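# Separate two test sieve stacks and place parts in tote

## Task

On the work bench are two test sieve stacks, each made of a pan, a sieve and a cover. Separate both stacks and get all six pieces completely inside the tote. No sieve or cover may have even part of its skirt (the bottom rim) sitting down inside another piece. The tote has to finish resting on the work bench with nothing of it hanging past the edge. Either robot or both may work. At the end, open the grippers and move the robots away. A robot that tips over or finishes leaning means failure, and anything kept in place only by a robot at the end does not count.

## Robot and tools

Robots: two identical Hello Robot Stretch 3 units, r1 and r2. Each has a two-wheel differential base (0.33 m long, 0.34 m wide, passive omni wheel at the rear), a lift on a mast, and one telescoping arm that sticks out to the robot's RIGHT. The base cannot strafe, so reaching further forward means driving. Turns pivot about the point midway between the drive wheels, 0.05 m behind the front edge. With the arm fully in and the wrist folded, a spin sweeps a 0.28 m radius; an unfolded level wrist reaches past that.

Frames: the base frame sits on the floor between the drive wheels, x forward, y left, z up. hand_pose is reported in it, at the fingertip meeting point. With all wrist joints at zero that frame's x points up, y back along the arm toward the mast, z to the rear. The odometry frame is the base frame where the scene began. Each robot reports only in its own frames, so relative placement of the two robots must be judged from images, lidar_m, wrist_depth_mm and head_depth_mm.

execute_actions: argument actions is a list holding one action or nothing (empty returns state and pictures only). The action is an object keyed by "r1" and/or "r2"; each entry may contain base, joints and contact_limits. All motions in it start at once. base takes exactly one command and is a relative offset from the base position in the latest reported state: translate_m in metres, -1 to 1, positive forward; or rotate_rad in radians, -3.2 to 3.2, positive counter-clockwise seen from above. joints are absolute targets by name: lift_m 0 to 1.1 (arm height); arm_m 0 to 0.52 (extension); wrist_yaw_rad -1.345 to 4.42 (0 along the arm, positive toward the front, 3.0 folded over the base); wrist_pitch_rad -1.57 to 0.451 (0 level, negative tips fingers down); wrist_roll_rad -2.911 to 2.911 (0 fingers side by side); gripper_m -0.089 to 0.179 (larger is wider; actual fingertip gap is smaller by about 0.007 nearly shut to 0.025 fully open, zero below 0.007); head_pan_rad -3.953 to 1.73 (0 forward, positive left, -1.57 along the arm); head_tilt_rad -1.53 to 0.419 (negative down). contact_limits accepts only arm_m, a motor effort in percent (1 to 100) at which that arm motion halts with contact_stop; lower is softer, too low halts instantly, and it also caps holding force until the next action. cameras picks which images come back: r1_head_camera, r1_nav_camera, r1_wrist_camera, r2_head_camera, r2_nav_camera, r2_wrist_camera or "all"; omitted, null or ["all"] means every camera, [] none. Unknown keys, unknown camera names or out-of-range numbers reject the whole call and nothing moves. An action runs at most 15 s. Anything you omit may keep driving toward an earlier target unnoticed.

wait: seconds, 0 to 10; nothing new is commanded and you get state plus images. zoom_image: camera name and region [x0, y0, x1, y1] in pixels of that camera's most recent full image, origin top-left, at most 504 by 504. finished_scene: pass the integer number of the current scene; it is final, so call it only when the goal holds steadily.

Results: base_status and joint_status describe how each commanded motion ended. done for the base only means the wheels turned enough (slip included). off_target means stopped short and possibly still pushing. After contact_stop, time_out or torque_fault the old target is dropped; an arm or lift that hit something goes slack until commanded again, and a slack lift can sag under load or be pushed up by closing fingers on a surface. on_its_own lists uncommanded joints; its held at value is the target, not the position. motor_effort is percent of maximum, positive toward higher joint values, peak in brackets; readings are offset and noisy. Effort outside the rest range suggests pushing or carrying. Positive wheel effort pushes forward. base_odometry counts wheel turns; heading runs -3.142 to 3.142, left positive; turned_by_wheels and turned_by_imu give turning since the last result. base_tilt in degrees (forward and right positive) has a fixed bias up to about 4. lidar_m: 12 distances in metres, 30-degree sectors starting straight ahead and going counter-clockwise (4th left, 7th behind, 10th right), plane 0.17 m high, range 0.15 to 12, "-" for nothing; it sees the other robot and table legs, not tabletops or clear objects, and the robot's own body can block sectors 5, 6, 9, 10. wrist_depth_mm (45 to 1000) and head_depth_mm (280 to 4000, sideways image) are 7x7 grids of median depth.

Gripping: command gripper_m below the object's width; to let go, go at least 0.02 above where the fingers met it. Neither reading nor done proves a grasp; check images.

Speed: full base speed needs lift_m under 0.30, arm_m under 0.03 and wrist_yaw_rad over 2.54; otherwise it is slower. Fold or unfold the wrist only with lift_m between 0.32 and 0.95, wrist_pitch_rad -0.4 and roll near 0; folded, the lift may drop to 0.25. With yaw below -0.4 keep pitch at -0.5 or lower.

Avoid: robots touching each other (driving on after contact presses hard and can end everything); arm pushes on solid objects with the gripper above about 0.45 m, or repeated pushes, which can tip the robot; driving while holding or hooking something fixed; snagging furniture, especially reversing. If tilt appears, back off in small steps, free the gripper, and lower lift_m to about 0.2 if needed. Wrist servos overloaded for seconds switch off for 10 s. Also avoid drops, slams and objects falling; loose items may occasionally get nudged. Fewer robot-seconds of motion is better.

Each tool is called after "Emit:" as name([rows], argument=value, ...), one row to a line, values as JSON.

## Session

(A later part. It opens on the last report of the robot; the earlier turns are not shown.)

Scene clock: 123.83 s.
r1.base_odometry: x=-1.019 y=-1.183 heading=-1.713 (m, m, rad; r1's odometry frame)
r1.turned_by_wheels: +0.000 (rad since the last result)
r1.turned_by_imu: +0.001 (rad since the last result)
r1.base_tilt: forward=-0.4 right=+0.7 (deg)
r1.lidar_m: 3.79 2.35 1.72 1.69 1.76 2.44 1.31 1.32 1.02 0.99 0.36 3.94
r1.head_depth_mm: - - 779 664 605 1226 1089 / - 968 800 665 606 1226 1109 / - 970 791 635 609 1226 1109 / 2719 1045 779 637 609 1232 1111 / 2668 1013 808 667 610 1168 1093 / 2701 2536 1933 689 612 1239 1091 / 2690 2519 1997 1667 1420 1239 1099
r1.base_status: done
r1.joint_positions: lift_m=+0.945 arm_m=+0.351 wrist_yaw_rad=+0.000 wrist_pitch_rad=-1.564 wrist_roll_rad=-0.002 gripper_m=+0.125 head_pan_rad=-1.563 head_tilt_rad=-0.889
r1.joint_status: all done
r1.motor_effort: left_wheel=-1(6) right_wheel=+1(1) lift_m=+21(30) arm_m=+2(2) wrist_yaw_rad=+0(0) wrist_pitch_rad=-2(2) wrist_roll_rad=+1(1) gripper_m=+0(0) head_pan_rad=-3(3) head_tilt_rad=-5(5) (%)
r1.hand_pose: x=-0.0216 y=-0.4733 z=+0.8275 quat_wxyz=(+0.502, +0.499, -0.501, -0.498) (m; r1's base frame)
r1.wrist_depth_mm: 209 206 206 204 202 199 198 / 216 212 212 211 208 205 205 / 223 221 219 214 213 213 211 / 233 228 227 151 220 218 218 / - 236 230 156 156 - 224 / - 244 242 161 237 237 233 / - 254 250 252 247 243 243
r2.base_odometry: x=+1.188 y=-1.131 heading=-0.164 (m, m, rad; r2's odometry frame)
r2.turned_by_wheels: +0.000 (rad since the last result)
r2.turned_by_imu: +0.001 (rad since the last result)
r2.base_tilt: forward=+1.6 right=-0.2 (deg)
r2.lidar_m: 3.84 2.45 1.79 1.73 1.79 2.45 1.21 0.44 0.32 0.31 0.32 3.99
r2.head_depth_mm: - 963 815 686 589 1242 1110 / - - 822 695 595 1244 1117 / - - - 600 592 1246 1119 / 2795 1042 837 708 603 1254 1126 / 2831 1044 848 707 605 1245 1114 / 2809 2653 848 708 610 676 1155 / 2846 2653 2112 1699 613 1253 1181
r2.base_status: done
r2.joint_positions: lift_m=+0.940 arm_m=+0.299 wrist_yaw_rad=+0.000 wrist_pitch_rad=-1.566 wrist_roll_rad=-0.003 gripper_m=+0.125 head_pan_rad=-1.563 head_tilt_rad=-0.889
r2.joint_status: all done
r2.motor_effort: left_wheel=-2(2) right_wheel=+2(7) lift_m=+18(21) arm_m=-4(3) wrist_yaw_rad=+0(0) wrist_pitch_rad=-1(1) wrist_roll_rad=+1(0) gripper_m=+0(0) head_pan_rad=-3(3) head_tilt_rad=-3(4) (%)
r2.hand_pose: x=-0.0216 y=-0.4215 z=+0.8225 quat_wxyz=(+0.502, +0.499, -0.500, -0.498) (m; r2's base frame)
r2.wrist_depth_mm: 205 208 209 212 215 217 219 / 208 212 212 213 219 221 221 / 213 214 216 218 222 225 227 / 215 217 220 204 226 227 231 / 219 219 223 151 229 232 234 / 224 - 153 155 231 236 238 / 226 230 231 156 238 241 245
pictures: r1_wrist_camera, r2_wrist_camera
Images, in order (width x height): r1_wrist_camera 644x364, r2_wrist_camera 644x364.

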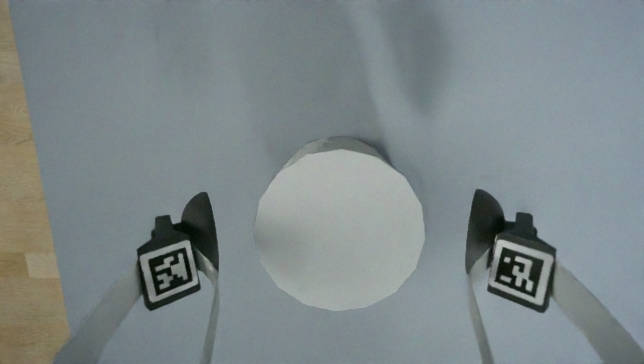

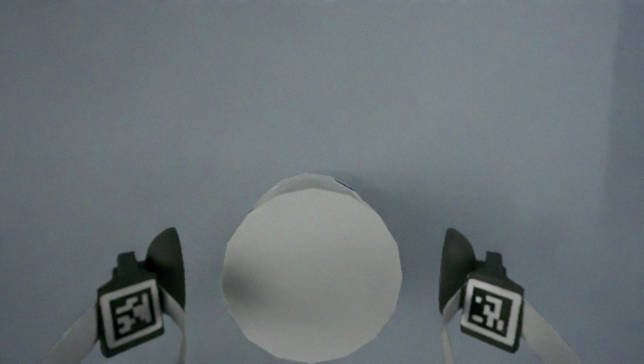

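Emit:
execute_actions([
  {"r1":{"joints":{"lift_m":0.94,"arm_m":0.354}},"r2":{"joints":{"lift_m":0.937}}},
], cameras=[])

Emit:
execute_actions([
  {"r1":{"joints":{"gripper_m":0.04}},"r2":{"joints":{"gripper_m":0.04}}},
], cameras=[])

Emit:
execute_actions([
  {"r1":{"joints":{"lift_m":0.97}},"r2":{"joints":{"lift_m":0.97}}},
], cameras=["r1_head_camera","r2_head_camera","r1_nav_camera","r2_nav_camera"])

Scene clock: 131.00 s.
r1.base_odometry: x=-1.019 y=-1.183 heading=-1.713 (m, m, rad; r1's odometry frame)
r1.turned_by_wheels: +0.000 (rad since the last result)
r1.turned_by_imu: +0.001 (rad since the last result)
r1.base_tilt: forward=-0.5 right=+0.6 (deg)
r1.lidar_m: 3.80 2.36 1.72 1.69 1.76 2.44 1.31 1.31 1.02 0.99 0.36 3.95
r1.head_depth_mm: - - 776 663 604 1224 1091 / - 967 801 664 607 1227 1104 / - 969 801 635 609 1229 1118 / 2703 1050 779 636 609 1233 1115 / 2706 1015 806 668 611 1170 1091 / 2715 2502 1941 688 612 1235 1100 / 2722 2506 1993 1658 1420 1244 1097
r1.base_status: not commanded
r1.joint_positions: lift_m=+0.940 arm_m=+0.354 wrist_yaw_rad=+0.000 wrist_pitch_rad=-1.564 wrist_roll_rad=-0.002 gripper_m=+0.125 head_pan_rad=-1.563 head_tilt_rad=-0.889
r1.joint_status: all done
r1.motor_effort: left_wheel=-2(2) right_wheel=+1(1) lift_m=+21(26) arm_m=+1(3) wrist_yaw_rad=+0(0) wrist_pitch_rad=-2(2) wrist_roll_rad=+1(1) gripper_m=-1(0) head_pan_rad=-3(3) head_tilt_rad=-4(5) (%)
r1.hand_pose: x=-0.0216 y=-0.4763 z=+0.8225 quat_wxyz=(+0.502, +0.499, -0.501, -0.498) (m; r1's base frame)
r1.wrist_depth_mm: 203 201 200 198 196 194 194 / 211 210 205 204 202 201 200 / 218 214 214 211 210 208 205 / 228 223 220 146 215 213 213 / 237 229 225 151 150 - 219 / - 239 238 156 229 233 227 / - 249 246 243 242 238 237
r2.base_odometry: x=+1.188 y=-1.131 heading=-0.164 (m, m, rad; r2's odometry frame)
r2.turned_by_wheels: +0.000 (rad since the last result)
r2.turned_by_imu: +0.001 (rad since the last result)
r2.base_tilt: forward=+1.7 right=-0.3 (deg)
r2.lidar_m: 3.84 2.44 1.79 1.73 1.79 2.46 1.21 0.44 0.32 0.31 0.32 4.00
r2.head_depth_mm: - 944 815 686 592 1233 1106 / - - 824 691 595 1238 1109 / 2718 - - 600 591 1249 1116 / 2791 1048 841 702 601 1260 1123 / 2863 1052 842 706 605 1240 1108 / 2801 2585 851 709 607 675 1159 / 2782 2621 2120 1676 612 1253 1179
r2.base_status: not commanded
r2.joint_positions: lift_m=+0.937 arm_m=+0.299 wrist_yaw_rad=+0.000 wrist_pitch_rad=-1.566 wrist_roll_rad=-0.003 gripper_m=+0.125 head_pan_rad=-1.563 head_tilt_rad=-0.889
r2.joint_status: all done
r2.motor_effort: left_wheel=-2(2) right_wheel=+2(1) lift_m=+17(15) arm_m=-4(4) wrist_yaw_rad=+1(0) wrist_pitch_rad=-1(1) wrist_roll_rad=+1(1) gripper_m=+0(0) head_pan_rad=-3(3) head_tilt_rad=-4(4) (%)
r2.hand_pose: x=-0.0216 y=-0.4214 z=+0.8195 quat_wxyz=(+0.502, +0.499, -0.500, -0.498) (m; r2's base frame)
r2.wrist_depth_mm: 202 204 206 209 211 213 216 / 206 208 210 212 215 216 220 / 209 211 213 214 219 221 224 / 212 214 216 204 222 224 226 / 216 218 218 148 225 229 231 / 220 - 150 151 191 233 235 / 224 227 227 153 233 237 240
pictures: none
No camera images: the call's "cameras" was empty. Leave "cameras" out to get every camera's image.

Scene clock: 132.33 s.
r1.base_odometry: x=-1.019 y=-1.183 heading=-1.713 (m, m, rad; r1's odometry frame)
r1.turned_by_wheels: +0.000 (rad since the last result)
r1.turned_by_imu: +0.000 (rad since the last result)
r1.base_tilt: forward=-0.3 right=+0.7 (deg)
r1.lidar_m: 3.81 2.37 1.72 1.69 1.76 2.44 1.31 1.31 1.02 0.99 0.36 3.92
r1.head_depth_mm: - - 778 663 606 1223 1086 / - 964 797 666 608 1230 1115 / - 971 799 639 607 1229 1116 / 2714 1051 781 633 611 1232 1110 / 2721 1015 805 668 610 1173 1093 / 2681 2484 1930 686 610 1232 1096 / 2696 2507 2002 1649 1417 1237 1094
r1.base_status: not commanded
r1.joint_positions: lift_m=+0.940 arm_m=+0.354 wrist_yaw_rad=+0.000 wrist_pitch_rad=-1.564 wrist_roll_rad=-0.002 gripper_m=+0.041 head_pan_rad=-1.563 head_tilt_rad=-0.889
r1.joint_status: all done
r1.motor_effort: left_wheel=-1(1) right_wheel=+1(1) lift_m=+22(22) arm_m=+3(3) wrist_yaw_rad=+0(0) wrist_pitch_rad=-2(2) wrist_roll_rad=+1(1) gripper_m=-23(100) head_pan_rad=-3(3) head_tilt_rad=-5(6) (%)
r1.hand_pose: x=-0.0216 y=-0.4763 z=+0.8225 quat_wxyz=(+0.502, +0.499, -0.501, -0.498) (m; r1's base frame)
r1.wrist_depth_mm: 203 202 199 199 196 195 195 / 211 208 207 204 203 201 200 / 219 214 214 212 209 207 206 / 228 224 222 144 214 215 214 / 235 231 151 149 148 224 220 / - 238 238 154 155 229 228 / - 249 246 244 240 240 233
r2.base_odometry: x=+1.188 y=-1.131 heading=-0.164 (m, m, rad; r2's odometry frame)
r2.turned_by_wheels: +0.000 (rad since the last result)
r2.turned_by_imu: +0.000 (rad since the last result)
r2.base_tilt: forward=+1.6 right=-0.2 (deg)
r2.lidar_m: 3.83 2.45 1.79 1.73 1.80 2.46 1.21 0.44 0.32 0.31 0.32 4.00
r2.head_depth_mm: - 948 812 686 592 1242 1106 / - - 826 691 594 1250 1113 / 2717 - - 598 591 1240 1117 / 2795 1042 836 709 602 1254 1118 / 2780 1049 841 705 605 1245 1107 / 2775 2646 851 709 609 678 1150 / 2834 2626 2105 1676 612 1250 1171
r2.base_status: not commanded
r2.joint_positions: lift_m=+0.937 arm_m=+0.299 wrist_yaw_rad=+0.000 wrist_pitch_rad=-1.566 wrist_roll_rad=-0.003 gripper_m=+0.041 head_pan_rad=-1.563 head_tilt_rad=-0.889
r2.joint_status: all done
r2.motor_effort: left_wheel=-2(2) right_wheel=+1(1) lift_m=+17(18) arm_m=-4(3) wrist_yaw_rad=+0(1) wrist_pitch_rad=-1(1) wrist_roll_rad=+1(1) gripper_m=-22(100) head_pan_rad=-3(3) head_tilt_rad=-4(4) (%)
r2.hand_pose: x=-0.0216 y=-0.4214 z=+0.8195 quat_wxyz=(+0.502, +0.499, -0.500, -0.498) (m; r2's base frame)
r2.wrist_depth_mm: 202 203 206 209 211 213 215 / 205 207 210 211 215 218 218 / 209 210 213 215 218 221 222 / 212 215 217 205 223 225 227 / 217 220 145 146 226 228 231 / 219 222 147 149 150 233 236 / 225 226 228 151 235 238 239
pictures: none
No camera images: the call's "cameras" was empty. Leave "cameras" out to get every camera's image.

Scene clock: 133.43 s.
r1.base_odometry: x=-1.019 y=-1.183 heading=-1.713 (m, m, rad; r1's odometry frame)
r1.turned_by_wheels: +0.000 (rad since the last result)
r1.turned_by_imu: +0.000 (rad since the last result)
r1.base_tilt: forward=-0.5 right=+0.6 (deg)
r1.lidar_m: 3.80 2.36 1.72 1.69 1.76 2.44 1.31 1.31 1.03 0.99 0.36 3.95
r1.head_depth_mm: - 967 800 665 605 1233 1087 / 2708 1007 802 666 606 1223 1111 / - 1005 803 648 607 1230 1119 / 2713 1033 804 637 611 1228 1110 / 2712 1016 806 670 610 1173 1096 / 2681 2524 1935 688 610 1233 1090 / 2701 2511 2010 1656 1418 1238 1101
r1.base_status: not commanded
r1.joint_positions: lift_m=+0.970 arm_m=+0.354 wrist_yaw_rad=+0.000 wrist_pitch_rad=-1.564 wrist_roll_rad=-0.002 gripper_m=+0.041 head_pan_rad=-1.563 head_tilt_rad=-0.889
r1.joint_status: all done
r1.motor_effort: left_wheel=-1(1) right_wheel=+0(1) lift_m=+31(30) arm_m=+2(3) wrist_yaw_rad=+1(0) wrist_pitch_rad=-2(2) wrist_roll_rad=+1(1) gripper_m=-23(23) head_pan_rad=-3(3) head_tilt_rad=-5(4) (%)
r1.hand_pose: x=-0.0216 y=-0.4763 z=+0.8521 quat_wxyz=(+0.502, +0.499, -0.501, -0.498) (m; r1's base frame)
r1.wrist_depth_mm: 234 231 227 227 226 221 220 / 956 238 235 233 231 228 227 / - 244 244 239 237 237 236 / - 255 250 145 245 245 240 / - 263 151 149 148 252 250 / - 273 269 155 154 263 259 / - 282 279 276 275 272 270
r2.base_odometry: x=+1.188 y=-1.131 heading=-0.164 (m, m, rad; r2's odometry frame)
r2.turned_by_wheels: +0.000 (rad since the last result)
r2.turned_by_imu: +0.000 (rad since the last result)
r2.base_tilt: forward=+1.6 right=-0.2 (deg)
r2.lidar_m: 3.85 2.45 1.79 1.73 1.79 2.47 1.20 0.44 0.32 0.31 0.32 4.00
r2.head_depth_mm: - 984 818 684 590 1236 1103 / - 955 825 679 593 1239 1117 / - - 785 574 589 1251 1117 / 2808 1049 817 668 602 1252 1122 / 2818 1050 848 705 606 1241 1111 / 2819 2626 850 710 609 677 1152 / 2813 2632 2132 1680 611 1259 1180
r2.base_status: not commanded
r2.joint_positions: lift_m=+0.970 arm_m=+0.299 wrist_yaw_rad=+0.000 wrist_pitch_rad=-1.566 wrist_roll_rad=-0.003 gripper_m=+0.041 head_pan_rad=-1.563 head_tilt_rad=-0.889
r2.joint_status: all done
r2.motor_effort: left_wheel=-1(1) right_wheel=+1(1) lift_m=+23(26) arm_m=-5(3) wrist_yaw_rad=+0(1) wrist_pitch_rad=-1(1) wrist_roll_rad=+1(1) gripper_m=-22(22) head_pan_rad=-3(3) head_tilt_rad=-4(3) (%)
r2.hand_pose: x=-0.0216 y=-0.4214 z=+0.8522 quat_wxyz=(+0.502, +0.499, -0.500, -0.498) (m; r2's base frame)
r2.wrist_depth_mm: 232 235 239 241 242 246 249 / 238 239 242 243 248 249 253 / 239 244 245 249 252 254 257 / 245 247 250 219 256 258 263 / 249 254 146 146 261 263 267 / 254 254 147 149 150 267 272 / 259 261 260 151 269 275 278
pictures: r1_head_camera (sideways: a quarter turn clockwise sets it upright), r1_nav_camera (sideways: a quarter turn counterclockwise sets it upright), r2_head_camera (sideways: a quarter turn clockwise sets it upright), r2_nav_camera (sideways: a quarter turn counterclockwise sets it upright)
Images, in order (width x height): r1_head_camera 896x504, r1_nav_camera 672x504, r2_head_camera 896x504, r2_nav_camera 672x504.

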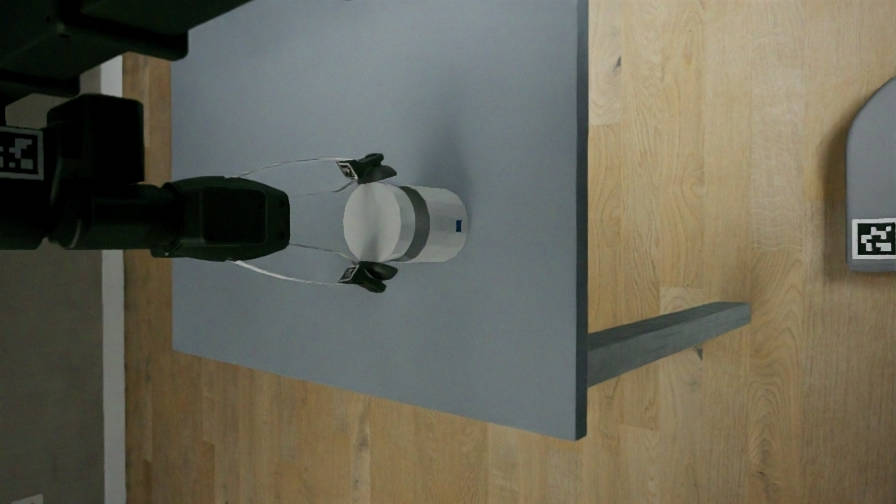

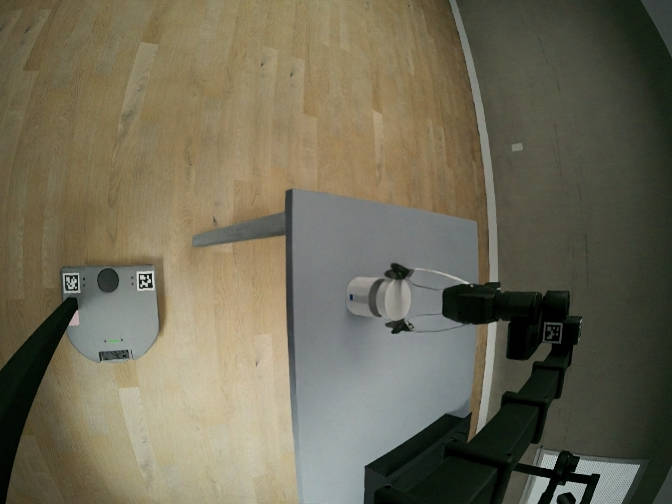

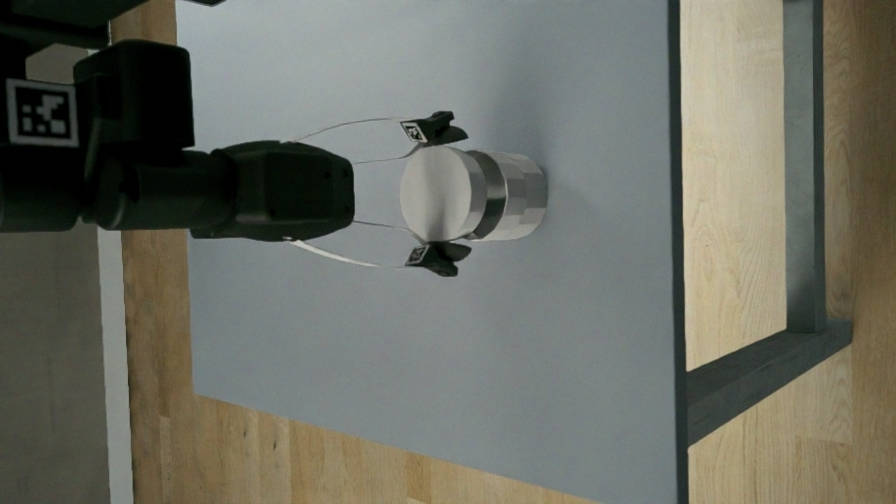

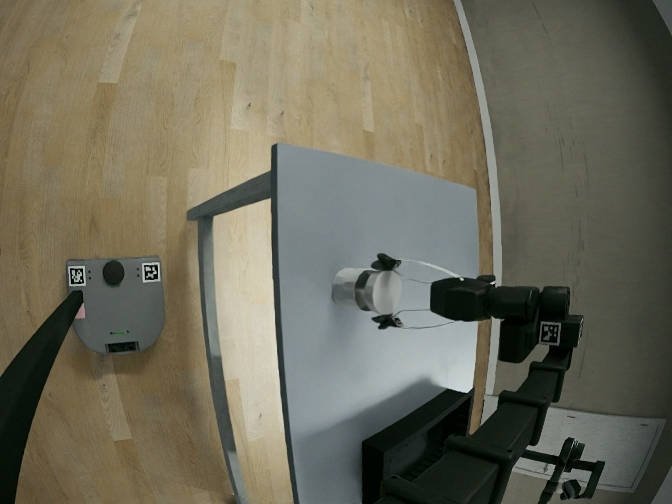

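Emit:
execute_actions([
  {"r1":{"base":{"translate_m":-0.57},"joints":{"lift_m":1.03,"arm_m":0.43,"head_tilt_rad":-0.8}},"r2":{"base":{"translate_m":-0.51},"joints":{"lift_m":1.03,"arm_m":0.385,"head_tilt_rad":-0.8}}},
], cameras=["r1_wrist_camera","r2_wrist_camera","r1_head_camera","r2_head_camera"])

Scene clock: 148.30 s.
r1.base_odometry: x=-0.938 y=-0.618 heading=-1.713 (m, m, rad; r1's odometry frame)
r1.turned_by_wheels: +0.000 (rad since the last result)
r1.turned_by_imu: +0.002 (rad since the last result)
r1.base_tilt: forward=-0.4 right=+0.6 (deg)
r1.lidar_m: 4.36 2.34 1.75 1.70 1.77 2.45 4.37 0.77 1.01 0.98 1.02 0.76
r1.head_depth_mm: 2728 2821 900 721 600 1241 1106 / 2675 2849 875 683 600 1242 1109 / - 2837 839 665 602 1250 1111 / 654 889 842 668 604 1243 1111 / 2645 2888 843 671 604 1256 1114 / 2653 2865 911 729 607 1250 1115 / 2663 2873 916 731 608 1250 1116
r1.base_status: done
r1.joint_positions: lift_m=+1.030 arm_m=+0.430 wrist_yaw_rad=+0.000 wrist_pitch_rad=-1.564 wrist_roll_rad=-0.002 gripper_m=+0.041 head_pan_rad=-1.563 head_tilt_rad=-0.804
r1.joint_status: all done
r1.motor_effort: left_wheel=-1(6) right_wheel=+1(4) lift_m=+31(28) arm_m=+2(2) wrist_yaw_rad=+0(0) wrist_pitch_rad=-2(2) wrist_roll_rad=+1(1) gripper_m=-24(23) head_pan_rad=-3(3) head_tilt_rad=+1(13) (%)
r1.hand_pose: x=-0.0216 y=-0.5523 z=+0.9121 quat_wxyz=(+0.502, +0.499, -0.501, -0.498) (m; r1's base frame)
r1.wrist_depth_mm: 289 208 279 279 273 217 273 / 298 222 288 286 285 221 282 / 306 239 297 295 297 219 289 / 318 238 307 144 299 230 299 / 327 256 151 149 148 224 310 / 342 339 242 155 154 236 321 / 354 351 347 344 343 337 334
r2.base_odometry: x=+0.685 y=-1.047 heading=-0.164 (m, m, rad; r2's odometry frame)
r2.turned_by_wheels: +0.000 (rad since the last result)
r2.turned_by_imu: +0.004 (rad since the last result)
r2.base_tilt: forward=+1.6 right=-0.3 (deg)
r2.lidar_m: 4.35 2.45 1.79 1.73 1.79 2.46 4.35 0.44 0.32 0.31 0.32 0.44
r2.head_depth_mm: 2740 2928 924 747 631 553 1166 / - 2911 865 682 634 555 1176 / - - 902 626 637 558 1187 / 664 1408 910 744 640 564 1181 / 2702 2919 893 682 641 554 1198 / 2758 2957 970 777 650 559 1200 / 2729 2968 978 785 651 560 1208
r2.base_status: done
r2.joint_positions: lift_m=+1.030 arm_m=+0.385 wrist_yaw_rad=+0.000 wrist_pitch_rad=-1.566 wrist_roll_rad=-0.003 gripper_m=+0.041 head_pan_rad=-1.563 head_tilt_rad=-0.804
r2.joint_status: all done
r2.motor_effort: left_wheel=-1(5) right_wheel=+2(3) lift_m=+22(23) arm_m=+4(4) wrist_yaw_rad=+0(1) wrist_pitch_rad=-1(1) wrist_roll_rad=+1(1) gripper_m=-22(22) head_pan_rad=-3(3) head_tilt_rad=+2(8) (%)
r2.hand_pose: x=-0.0216 y=-0.5067 z=+0.9122 quat_wxyz=(+0.502, +0.499, -0.500, -0.499) (m; r2's base frame)
r2.wrist_depth_mm: 247 267 291 298 296 236 310 / 251 267 296 301 303 237 315 / 297 264 302 306 305 238 322 / 299 263 307 310 315 238 325 / 304 260 145 146 285 327 331 / 314 228 148 148 150 333 337 / 321 323 232 152 335 344 346
pictures: r1_head_camera (sideways: a quarter turn clockwise sets it upright), r1_wrist_camera, r2_head_camera (sideways: a quarter turn clockwise sets it upright), r2_wrist_camera
Images, in order (width x height): r1_head_camera 896x504, r1_wrist_camera 644x364, r2_head_camera 896x504, r2_wrist_camera 644x364.

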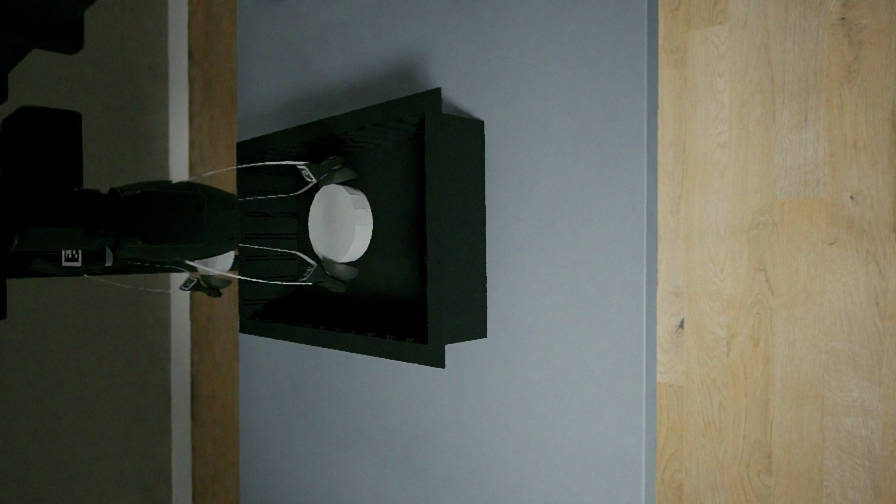

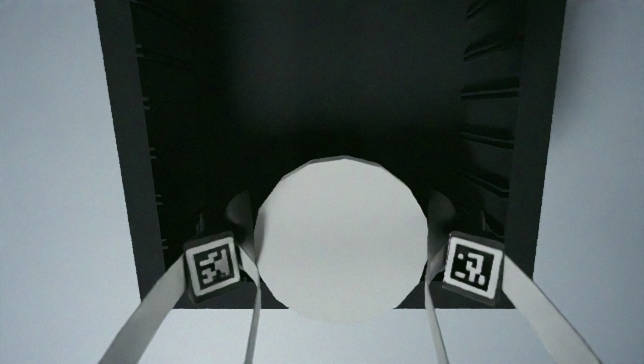

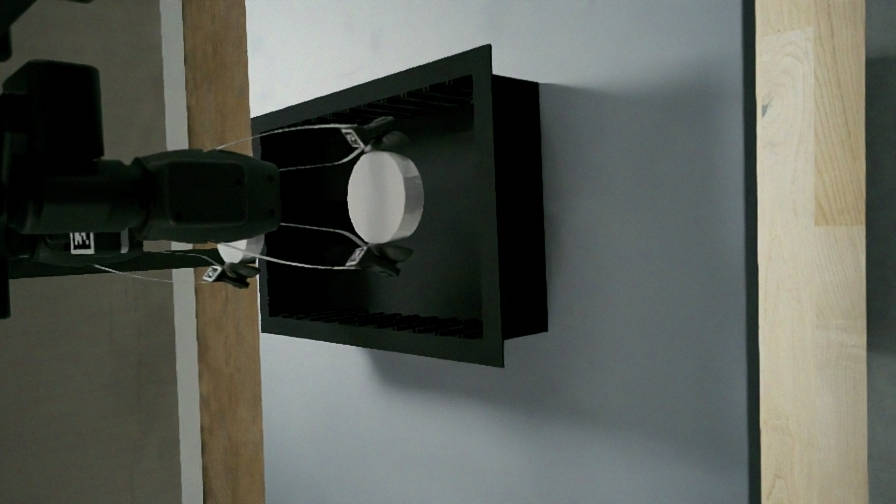

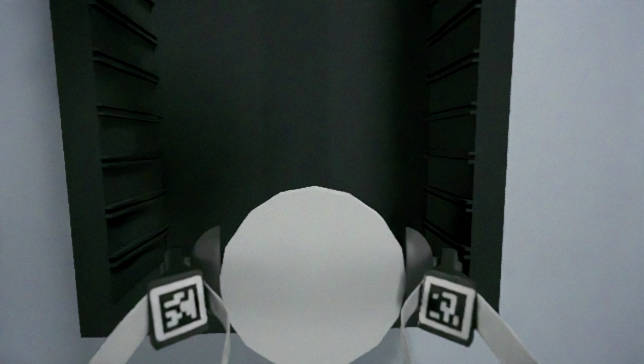

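Emit:
execute_actions([
  {"r1":{"base":{"translate_m":-0.02},"joints":{"arm_m":0.432,"lift_m":1.01}},"r2":{"joints":{"arm_m":0.40,"lift_m":1.01}}},
], cameras=[])

Emit:
execute_actions([
  {"r1":{"joints":{"lift_m":0.905}},"r2":{"joints":{"lift_m":0.903}}},
], cameras=["r1_wrist_camera","r2_wrist_camera"])

Scene clock: 158.37 s.
r1.base_odometry: x=-0.935 y=-0.598 heading=-1.713 (m, m, rad; r1's odometry frame)
r1.turned_by_wheels: +0.000 (rad since the last result)
r1.turned_by_imu: +0.001 (rad since the last result)
r1.base_tilt: forward=-0.4 right=+0.7 (deg)
r1.lidar_m: 4.38 2.34 1.76 1.70 1.77 2.46 4.34 0.75 1.01 0.98 1.02 0.78
r1.head_depth_mm: - 2816 898 719 601 1231 1113 / 2701 2825 900 684 605 1247 1109 / - 2832 826 666 602 1248 1110 / 630 1357 905 668 604 1244 1114 / 2627 2893 844 670 605 1244 1118 / 2664 2896 912 710 607 1246 1113 / 2651 2880 912 731 608 1250 1116
r1.base_status: done
r1.joint_positions: lift_m=+1.010 arm_m=+0.432 wrist_yaw_rad=+0.000 wrist_pitch_rad=-1.564 wrist_roll_rad=-0.002 gripper_m=+0.041 head_pan_rad=-1.563 head_tilt_rad=-0.804
r1.joint_status: all done
r1.motor_effort: left_wheel=-1(7) right_wheel=+1(6) lift_m=+22(30) arm_m=+2(4) wrist_yaw_rad=+0(0) wrist_pitch_rad=-2(2) wrist_roll_rad=+1(1) gripper_m=-23(23) head_pan_rad=-3(3) head_tilt_rad=+2(2) (%)
r1.hand_pose: x=-0.0216 y=-0.5543 z=+0.8925 quat_wxyz=(+0.502, +0.499, -0.501, -0.498) (m; r1's base frame)
r1.wrist_depth_mm: 188 244 262 261 256 181 258 / 192 241 273 269 265 196 263 / 285 240 279 276 274 197 275 / 297 237 289 145 272 215 280 / 305 240 151 149 148 204 292 / 320 222 221 155 154 214 303 / 333 328 325 323 319 312 312
r2.base_odometry: x=+0.685 y=-1.047 heading=-0.164 (m, m, rad; r2's odometry frame)
r2.turned_by_wheels: +0.000 (rad since the last result)
r2.turned_by_imu: +0.001 (rad since the last result)
r2.base_tilt: forward=+1.6 right=-0.2 (deg)
r2.lidar_m: 4.35 2.45 1.80 1.72 1.79 2.47 4.35 0.44 0.32 0.31 0.32 0.44
r2.head_depth_mm: 2813 2907 926 744 629 555 1173 / - 2886 850 678 632 556 1184 / - - 905 625 637 561 1179 / 637 1458 914 744 642 562 1184 / 2741 2975 888 682 641 554 1194 / 2733 2984 965 777 650 557 1200 / 2702 3028 979 783 655 560 1199
r2.base_status: not commanded
r2.joint_positions: lift_m=+1.010 arm_m=+0.400 wrist_yaw_rad=+0.000 wrist_pitch_rad=-1.566 wrist_roll_rad=-0.003 gripper_m=+0.041 head_pan_rad=-1.563 head_tilt_rad=-0.804
r2.joint_status: all done
r2.motor_effort: left_wheel=-1(1) right_wheel=+2(2) lift_m=+18(21) arm_m=+3(3) wrist_yaw_rad=+1(0) wrist_pitch_rad=-1(1) wrist_roll_rad=+1(1) gripper_m=-22(22) head_pan_rad=-3(3) head_tilt_rad=+1(2) (%)
r2.hand_pose: x=-0.0216 y=-0.5217 z=+0.8925 quat_wxyz=(+0.502, +0.500, -0.500, -0.499) (m; r2's base frame)
r2.wrist_depth_mm: 188 268 273 274 280 202 288 / 190 267 278 280 282 217 294 / 195 265 284 287 288 218 299 / 199 263 289 289 292 218 303 / 202 264 146 146 286 219 307 / 249 243 147 148 149 230 313 / 253 212 212 152 217 318 323
pictures: none
No camera images: the call's "cameras" was empty. Leave "cameras" out to get every camera's image.

Scene clock: 160.17 s.
r1.base_odometry: x=-0.935 y=-0.598 heading=-1.713 (m, m, rad; r1's odometry frame)
r1.turned_by_wheels: +0.000 (rad since the last result)
r1.turned_by_imu: +0.000 (rad since the last result)
r1.base_tilt: forward=-0.3 right=+0.7 (deg)
r1.lidar_m: 4.38 2.34 1.76 1.70 1.77 2.46 4.34 0.76 1.01 0.98 1.02 0.78
r1.head_depth_mm: 2623 2925 - 712 588 1251 1108 / 2567 - 871 685 602 1245 1108 / 2548 - 839 668 603 1235 1113 / 2512 721 852 670 605 1249 1107 / 663 2849 847 670 606 1250 1111 / 2590 2822 911 709 606 1249 1109 / 2654 2881 917 733 606 1248 1117
r1.base_status: not commanded
r1.joint_positions: lift_m=+0.905 arm_m=+0.432 wrist_yaw_rad=+0.000 wrist_pitch_rad=-1.564 wrist_roll_rad=-0.002 gripper_m=+0.041 head_pan_rad=-1.563 head_tilt_rad=-0.804
r1.joint_status: all done
r1.motor_effort: left_wheel=-2(1) right_wheel=+1(1) lift_m=+22(25) arm_m=+2(2) wrist_yaw_rad=+1(0) wrist_pitch_rad=-2(2) wrist_roll_rad=+1(1) gripper_m=-23(23) head_pan_rad=-4(3) head_tilt_rad=+2(2) (%)
r1.hand_pose: x=-0.0216 y=-0.5543 z=+0.7875 quat_wxyz=(+0.502, +0.499, -0.501, -0.498) (m; r1's base frame)
r1.wrist_depth_mm: 166 167 165 164 162 160 118 / 172 172 170 169 167 166 118 / 175 177 176 174 172 169 118 / 174 184 181 145 177 175 119 / 173 190 151 149 148 163 119 / 173 197 196 154 154 170 118 / 171 181 183 172 179 170 114
r2.base_odometry: x=+0.685 y=-1.047 heading=-0.164 (m, m, rad; r2's odometry frame)
r2.turned_by_wheels: +0.000 (rad since the last result)
r2.turned_by_imu: +0.000 (rad since the last result)
r2.base_tilt: forward=+1.7 right=-0.2 (deg)
r2.lidar_m: 4.36 2.45 1.79 1.72 1.79 2.46 4.36 0.43 0.32 0.31 0.32 0.44
r2.head_depth_mm: 2726 - - 730 630 554 1166 / 2715 - 838 680 632 558 1181 / 2726 - - 701 638 561 1183 / 663 705 881 750 639 561 1191 / 664 2954 891 681 644 554 1193 / 2759 2989 969 773 650 557 1199 / 2747 3035 974 784 653 560 1201
r2.base_status: not commanded
r2.joint_positions: lift_m=+0.903 arm_m=+0.400 wrist_yaw_rad=+0.000 wrist_pitch_rad=-1.566 wrist_roll_rad=-0.003 gripper_m=+0.041 head_pan_rad=-1.563 head_tilt_rad=-0.804
r2.joint_status: all done
r2.motor_effort: left_wheel=-2(2) right_wheel=+2(2) lift_m=+18(17) arm_m=+3(3) wrist_yaw_rad=+0(1) wrist_pitch_rad=-1(0) wrist_roll_rad=+1(1) gripper_m=-22(22) head_pan_rad=-3(3) head_tilt_rad=+2(1) (%)
r2.hand_pose: x=-0.0216 y=-0.5217 z=+0.7855 quat_wxyz=(+0.502, +0.500, -0.500, -0.499) (m; r2's base frame)
r2.wrist_depth_mm: 168 168 170 173 174 175 129 / 170 173 173 175 178 178 129 / 172 175 176 178 180 181 129 / 175 178 180 180 183 185 130 / 178 181 146 146 186 188 130 / 180 184 147 148 150 182 130 / 181 188 189 152 194 173 131
pictures: r1_wrist_camera, r2_wrist_camera
Images, in order (width x height): r1_wrist_camera 644x364, r2_wrist_camera 644x364.

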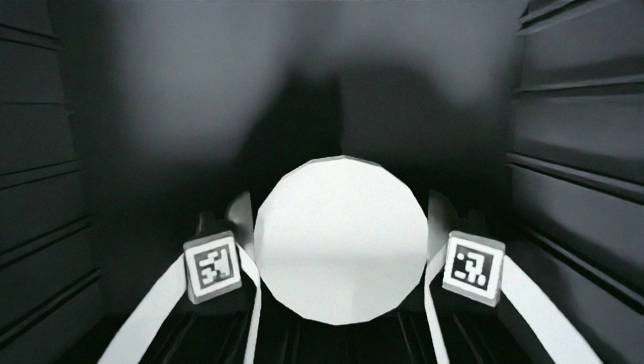

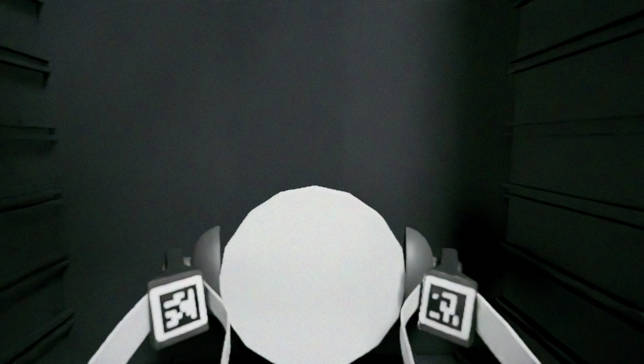

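Emit:
execute_actions([
  {"r1":{"joints":{"lift_m":0.901}},"r2":{"joints":{"lift_m":0.899}}},
], cameras=[])

Emit:
execute_actions([
  {"r1":{"joints":{"gripper_m":0.105}},"r2":{"joints":{"gripper_m":0.105}}},
], cameras=[])

Emit:
execute_actions([
  {"r1":{"joints":{"lift_m":1.005}},"r2":{"joints":{"lift_m":1.005}}},
], cameras=["r1_wrist_camera","r2_wrist_camera"])

Emit:
execute_actions([
  {"r1":{"base":{"translate_m":0.59},"joints":{"arm_m":0.352,"gripper_m":0.125,"head_tilt_rad":-0.9}},"r2":{"base":{"translate_m":0.51},"joints":{"arm_m":0.299,"gripper_m":0.125,"head_tilt_rad":-0.9}}},
], cameras=["r1_wrist_camera","r2_wrist_camera"])

Scene clock: 168.67 s.
r1.base_odometry: x=-0.935 y=-0.598 heading=-1.713 (m, m, rad; r1's odometry frame)
r1.turned_by_wheels: +0.000 (rad since the last result)
r1.turned_by_imu: +0.001 (rad since the last result)
r1.base_tilt: forward=-0.5 right=+0.6 (deg)
r1.lidar_m: 4.39 2.35 1.75 1.70 1.77 2.45 4.36 0.75 1.02 0.98 1.02 0.78
r1.head_depth_mm: 2647 2862 - 699 588 1247 1112 / 2579 - 871 684 602 1243 1111 / 2562 - 839 666 602 1237 1108 / 2487 726 861 669 603 1247 1109 / 655 2857 842 668 606 1242 1120 / 2638 2852 917 708 607 1253 1114 / 2611 2849 911 731 608 1253 1113
r1.base_status: not commanded
r1.joint_positions: lift_m=+0.901 arm_m=+0.432 wrist_yaw_rad=+0.000 wrist_pitch_rad=-1.564 wrist_roll_rad=-0.002 gripper_m=+0.041 head_pan_rad=-1.563 head_tilt_rad=-0.804
r1.joint_status: all done
r1.motor_effort: left_wheel=-1(1) right_wheel=+1(1) lift_m=+22(23) arm_m=+2(3) wrist_yaw_rad=+0(0) wrist_pitch_rad=-2(2) wrist_roll_rad=+2(1) gripper_m=-23(24) head_pan_rad=-3(3) head_tilt_rad=+2(2) (%)
r1.hand_pose: x=-0.0216 y=-0.5543 z=+0.7835 quat_wxyz=(+0.502, +0.499, -0.501, -0.498) (m; r1's base frame)
r1.wrist_depth_mm: 162 163 161 160 159 157 117 / 167 168 167 164 164 161 117 / 172 174 172 170 169 167 118 / 175 180 178 144 173 171 118 / 173 186 152 149 148 162 119 / 172 194 192 155 154 171 118 / 170 182 180 173 178 171 114
r2.base_odometry: x=+0.685 y=-1.047 heading=-0.164 (m, m, rad; r2's odometry frame)
r2.turned_by_wheels: +0.000 (rad since the last result)
r2.turned_by_imu: +0.001 (rad since the last result)
r2.base_tilt: forward=+1.6 right=-0.2 (deg)
r2.lidar_m: 4.35 2.44 1.79 1.73 1.80 2.46 4.35 0.44 0.32 0.31 0.32 0.44
r2.head_depth_mm: 2693 - - 725 630 553 1173 / 2694 - 840 681 632 555 1175 / 2720 - - 707 638 563 1180 / 666 714 888 763 639 562 1189 / 657 2879 892 681 641 555 1198 / 2754 2962 962 776 651 558 1199 / 2777 3019 985 782 655 561 1202
r2.base_status: not commanded
r2.joint_positions: lift_m=+0.899 arm_m=+0.400 wrist_yaw_rad=+0.000 wrist_pitch_rad=-1.567 wrist_roll_rad=-0.003 gripper_m=+0.041 head_pan_rad=-1.563 head_tilt_rad=-0.804
r2.joint_status: all done
r2.motor_effort: left_wheel=-1(1) right_wheel=+2(2) lift_m=+15(19) arm_m=+2(4) wrist_yaw_rad=+0(0) wrist_pitch_rad=+0(1) wrist_roll_rad=+1(1) gripper_m=-22(22) head_pan_rad=-3(3) head_tilt_rad=+2(2) (%)
r2.hand_pose: x=-0.0216 y=-0.5214 z=+0.7817 quat_wxyz=(+0.502, +0.500, -0.500, -0.499) (m; r2's base frame)
r2.wrist_depth_mm: 166 166 167 170 170 172 129 / 168 169 170 172 175 175 129 / 170 172 174 175 177 178 129 / 172 175 177 177 180 180 130 / 176 178 145 146 183 184 131 / 179 180 146 149 150 182 130 / 180 184 185 151 192 172 131
pictures: none
No camera images: the call's "cameras" was empty. Leave "cameras" out to get every camera's image.

Scene clock: 170.50 s.
r1.base_odometry: x=-0.935 y=-0.598 heading=-1.713 (m, m, rad; r1's odometry frame)
r1.turned_by_wheels: +0.000 (rad since the last result)
r1.turned_by_imu: +0.000 (rad since the last result)
r1.base_tilt: forward=-0.6 right=+0.5 (deg)
r1.lidar_m: 4.38 2.34 1.75 1.70 1.77 2.45 4.36 0.75 1.01 0.98 1.02 0.78
r1.head_depth_mm: 2623 2870 - 701 586 1235 1106 / 2581 - 874 685 601 1245 1107 / 2560 - 840 668 603 1249 1109 / 2486 726 872 670 604 1244 1111 / 653 2805 843 671 605 1251 1112 / 2627 2845 914 710 606 1251 1120 / 2666 2854 913 730 609 1251 1124
r1.base_status: not commanded
r1.joint_positions: lift_m=+0.901 arm_m=+0.432 wrist_yaw_rad=+0.000 wrist_pitch_rad=-1.564 wrist_roll_rad=-0.002 gripper_m=+0.105 head_pan_rad=-1.563 head_tilt_rad=-0.804
r1.joint_status: all done
r1.motor_effort: left_wheel=-1(1) right_wheel=+1(1) lift_m=+22(21) arm_m=+3(2) wrist_yaw_rad=+0(0) wrist_pitch_rad=-2(2) wrist_roll_rad=+1(1) gripper_m=+0(95) head_pan_rad=-3(3) head_tilt_rad=+2(2) (%)
r1.hand_pose: x=-0.0216 y=-0.5543 z=+0.7835 quat_wxyz=(+0.502, +0.499, -0.501, -0.498) (m; r1's base frame)
r1.wrist_depth_mm: 163 162 162 160 158 157 118 / 168 168 167 166 164 161 118 / 172 174 173 171 168 166 118 / 175 179 177 154 172 171 119 / 174 186 180 160 159 154 119 / 174 193 192 165 188 - 115 / 170 183 182 180 177 169 109
r2.base_odometry: x=+0.685 y=-1.047 heading=-0.164 (m, m, rad; r2's odometry frame)
r2.turned_by_wheels: +0.000 (rad since the last result)
r2.turned_by_imu: +0.000 (rad since the last result)
r2.base_tilt: forward=+1.7 right=-0.1 (deg)
r2.lidar_m: 4.33 2.44 1.79 1.73 1.79 2.47 4.35 0.44 0.32 0.31 0.32 0.44
r2.head_depth_mm: 2712 - - 730 630 555 1173 / 2658 - 846 675 634 557 1172 / 2766 - - 757 635 559 1190 / 665 714 887 758 641 564 1195 / 654 2926 888 683 640 554 1190 / 2755 3053 965 778 650 558 1206 / 2753 3017 981 783 652 559 1202
r2.base_status: not commanded
r2.joint_positions: lift_m=+0.899 arm_m=+0.400 wrist_yaw_rad=+0.000 wrist_pitch_rad=-1.568 wrist_roll_rad=-0.003 gripper_m=+0.105 head_pan_rad=-1.563 head_tilt_rad=-0.804
r2.joint_status: all done
r2.motor_effort: left_wheel=-2(3) right_wheel=+3(6) lift_m=+15(15) arm_m=+3(3) wrist_yaw_rad=+1(0) wrist_pitch_rad=+0(1) wrist_roll_rad=+1(1) gripper_m=+2(90) head_pan_rad=-2(3) head_tilt_rad=+0(1) (%)
r2.hand_pose: x=-0.0216 y=-0.5212 z=+0.7817 quat_wxyz=(+0.501, +0.500, -0.500, -0.499) (m; r2's base frame)
r2.wrist_depth_mm: 165 166 168 169 171 171 129 / 167 169 170 171 174 175 130 / 170 171 173 175 177 177 130 / 173 173 175 176 181 180 129 / 175 177 158 159 183 184 130 / 179 180 160 161 185 177 130 / 179 185 185 164 191 189 131
pictures: none
No camera images: the call's "cameras" was empty. Leave "cameras" out to get every camera's image.

Scene clock: 172.30 s.
r1.base_odometry: x=-0.935 y=-0.598 heading=-1.713 (m, m, rad; r1's odometry frame)
r1.turned_by_wheels: +0.000 (rad since the last result)
r1.turned_by_imu: +0.000 (rad since the last result)
r1.base_tilt: forward=-0.5 right=+0.5 (deg)
r1.lidar_m: 4.39 2.34 1.75 1.70 1.77 2.45 4.34 0.75 1.01 0.98 1.02 0.78
r1.head_depth_mm: - 2844 898 721 600 1234 1108 / 2692 2848 903 686 602 1253 1108 / - 2826 858 668 603 1243 1110 / 639 1388 874 668 605 1249 1117 / 2633 2875 847 669 606 1251 1120 / 2624 2896 913 708 607 1249 1116 / 2626 2891 914 733 608 1251 1119
r1.base_status: not commanded
r1.joint_positions: lift_m=+1.005 arm_m=+0.432 wrist_yaw_rad=+0.000 wrist_pitch_rad=-1.564 wrist_roll_rad=-0.002 gripper_m=+0.105 head_pan_rad=-1.563 head_tilt_rad=-0.804
r1.joint_status: all done
r1.motor_effort: left_wheel=-1(1) right_wheel=+1(1) lift_m=+31(28) arm_m=+3(3) wrist_yaw_rad=+1(0) wrist_pitch_rad=-2(2) wrist_roll_rad=+1(2) gripper_m=+0(1) head_pan_rad=-3(3) head_tilt_rad=+2(2) (%)
r1.hand_pose: x=-0.0216 y=-0.5543 z=+0.8871 quat_wxyz=(+0.502, +0.499, -0.501, -0.498) (m; r1's base frame)
r1.wrist_depth_mm: 182 242 255 253 254 180 253 / 189 240 266 264 261 182 258 / 195 240 273 269 269 197 268 / 288 240 283 260 277 196 274 / 305 227 291 281 286 284 285 / 314 216 224 231 228 - 294 / 323 320 315 318 314 306 304
r2.base_odometry: x=+0.685 y=-1.047 heading=-0.164 (m, m, rad; r2's odometry frame)
r2.turned_by_wheels: +0.000 (rad since the last result)
r2.turned_by_imu: +0.001 (rad since the last result)
r2.base_tilt: forward=+1.6 right=-0.2 (deg)
r2.lidar_m: 4.34 2.45 1.79 1.73 1.80 2.47 4.36 0.44 0.32 0.31 0.32 0.44
r2.head_depth_mm: 2804 2898 928 749 630 555 1166 / - 2899 871 676 632 557 1184 / - - 908 754 636 558 1177 / 646 1494 898 759 642 562 1194 / 2738 2935 892 681 640 553 1197 / 2745 2980 971 776 648 556 1200 / 2743 3006 977 782 652 562 1213
r2.base_status: not commanded
r2.joint_positions: lift_m=+1.005 arm_m=+0.400 wrist_yaw_rad=+0.000 wrist_pitch_rad=-1.568 wrist_roll_rad=-0.003 gripper_m=+0.105 head_pan_rad=-1.563 head_tilt_rad=-0.804
r2.joint_status: all done
r2.motor_effort: left_wheel=-1(2) right_wheel=+1(3) lift_m=+23(24) arm_m=+3(3) wrist_yaw_rad=+1(0) wrist_pitch_rad=+0(0) wrist_roll_rad=+1(1) gripper_m=+0(2) head_pan_rad=-3(3) head_tilt_rad=+2(1) (%)
r2.hand_pose: x=-0.0216 y=-0.5212 z=+0.8873 quat_wxyz=(+0.501, +0.500, -0.500, -0.499) (m; r2's base frame)
r2.wrist_depth_mm: 183 265 269 272 275 200 282 / 186 267 274 275 277 203 289 / 190 266 277 279 282 204 292 / 193 263 282 266 287 218 299 / 199 258 287 269 294 221 304 / 201 227 291 291 287 213 310 / 293 206 212 214 212 214 317
pictures: r1_wrist_camera, r2_wrist_camera
Images, in order (width x height): r1_wrist_camera 644x364, r2_wrist_camera 644x364.

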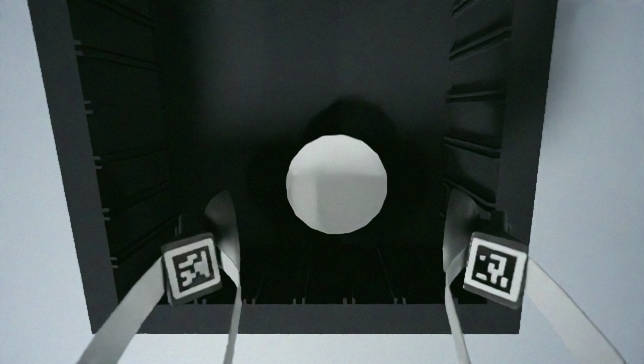

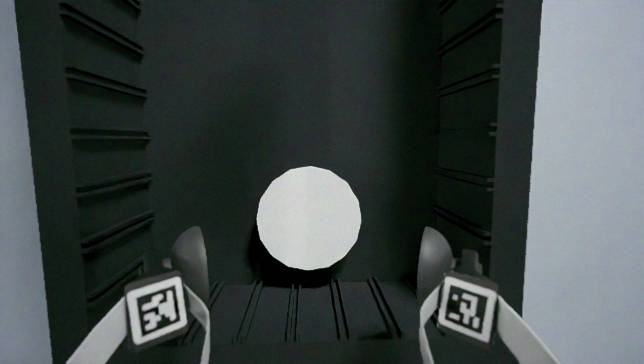

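Scene clock: 179.13 s.
r1.base_odometry: x=-1.019 y=-1.183 heading=-1.713 (m, m, rad; r1's odometry frame)
r1.turned_by_wheels: +0.000 (rad since the last result)
r1.turned_by_imu: +0.002 (rad since the last result)
r1.base_tilt: forward=-0.5 right=+0.6 (deg)
r1.lidar_m: 3.80 2.36 1.72 1.69 1.76 2.44 1.31 1.32 1.03 0.99 0.36 3.91
r1.head_depth_mm: 2784 1002 800 664 606 1224 1087 / 2824 1000 800 663 607 1224 1111 / - 987 805 650 609 1235 1122 / 2709 1031 804 651 609 1237 1114 / 2692 1015 807 671 611 1166 1096 / 2676 2510 1943 686 608 1234 1100 / 2697 2527 2008 1652 1412 1241 1107
r1.base_status: done
r1.joint_positions: lift_m=+1.005 arm_m=+0.352 wrist_yaw_rad=+0.000 wrist_pitch_rad=-1.564 wrist_roll_rad=-0.002 gripper_m=+0.125 head_pan_rad=-1.563 head_tilt_rad=-0.889
r1.joint_status: all done
r1.motor_effort: left_wheel=-2(4) right_wheel=+1(4) lift_m=+31(31) arm_m=-2(2) wrist_yaw_rad=+0(0) wrist_pitch_rad=-2(2) wrist_roll_rad=+1(1) gripper_m=+0(82) head_pan_rad=-3(3) head_tilt_rad=-5(15) (%)
r1.hand_pose: x=-0.0216 y=-0.4747 z=+0.8871 quat_wxyz=(+0.502, +0.499, -0.501, -0.498) (m; r1's base frame)
r1.wrist_depth_mm: 952 263 259 256 257 252 252 / - 269 268 266 265 261 260 / - 280 279 273 274 270 267 / - 290 288 248 280 277 275 / - 302 297 255 290 - 288 / - - 308 304 301 300 297 / - - 320 313 313 310 307
r2.base_odometry: x=+1.188 y=-1.131 heading=-0.164 (m, m, rad; r2's odometry frame)
r2.turned_by_wheels: +0.000 (rad since the last result)
r2.turned_by_imu: +0.001 (rad since the last result)
r2.base_tilt: forward=+1.7 right=-0.2 (deg)
r2.lidar_m: 3.85 2.44 1.79 1.73 1.79 2.46 1.20 0.44 0.32 0.31 0.32 3.99
r2.head_depth_mm: 2812 1010 818 686 592 1236 1109 / - 1022 826 677 594 1238 1114 / - - 805 638 592 1251 1117 / 2787 1042 834 686 603 1256 1121 / 2790 1050 846 706 606 1246 1106 / 2816 2604 855 708 608 675 1154 / 2832 2660 2117 1690 613 1247 1171
r2.base_status: done
r2.joint_positions: lift_m=+1.005 arm_m=+0.299 wrist_yaw_rad=+0.000 wrist_pitch_rad=-1.568 wrist_roll_rad=-0.003 gripper_m=+0.125 head_pan_rad=-1.563 head_tilt_rad=-0.889
r2.joint_status: all done
r2.motor_effort: left_wheel=-1(3) right_wheel=+1(6) lift_m=+22(23) arm_m=-4(5) wrist_yaw_rad=+0(0) wrist_pitch_rad=+0(0) wrist_roll_rad=+1(1) gripper_m=+0(82) head_pan_rad=-3(3) head_tilt_rad=-4(11) (%)
r2.hand_pose: x=-0.0216 y=-0.4208 z=+0.8873 quat_wxyz=(+0.501, +0.500, -0.500, -0.499) (m; r2's base frame)
r2.wrist_depth_mm: 265 268 270 275 274 279 283 / 270 275 275 279 282 284 288 / 274 278 279 284 287 293 295 / 277 282 283 255 291 294 298 / 285 285 287 259 297 302 304 / 291 - 294 298 301 305 310 / 292 296 298 308 307 311 317
pictures: r1_wrist_camera, r2_wrist_camera
Images, in order (width x height): r1_wrist_camera 644x364, r2_wrist_camera 644x364.

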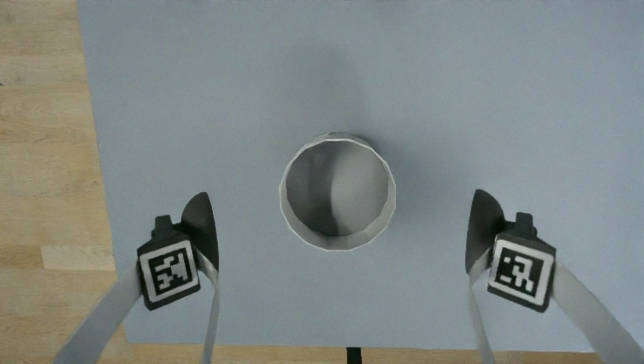

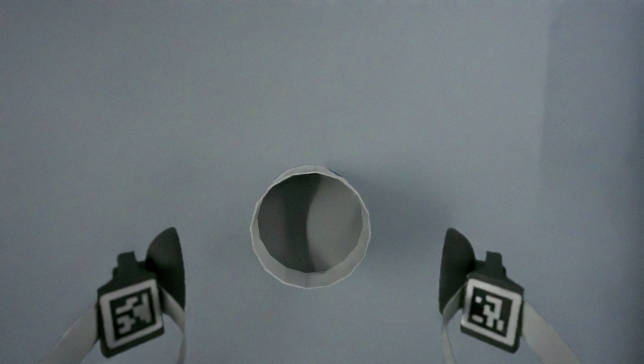

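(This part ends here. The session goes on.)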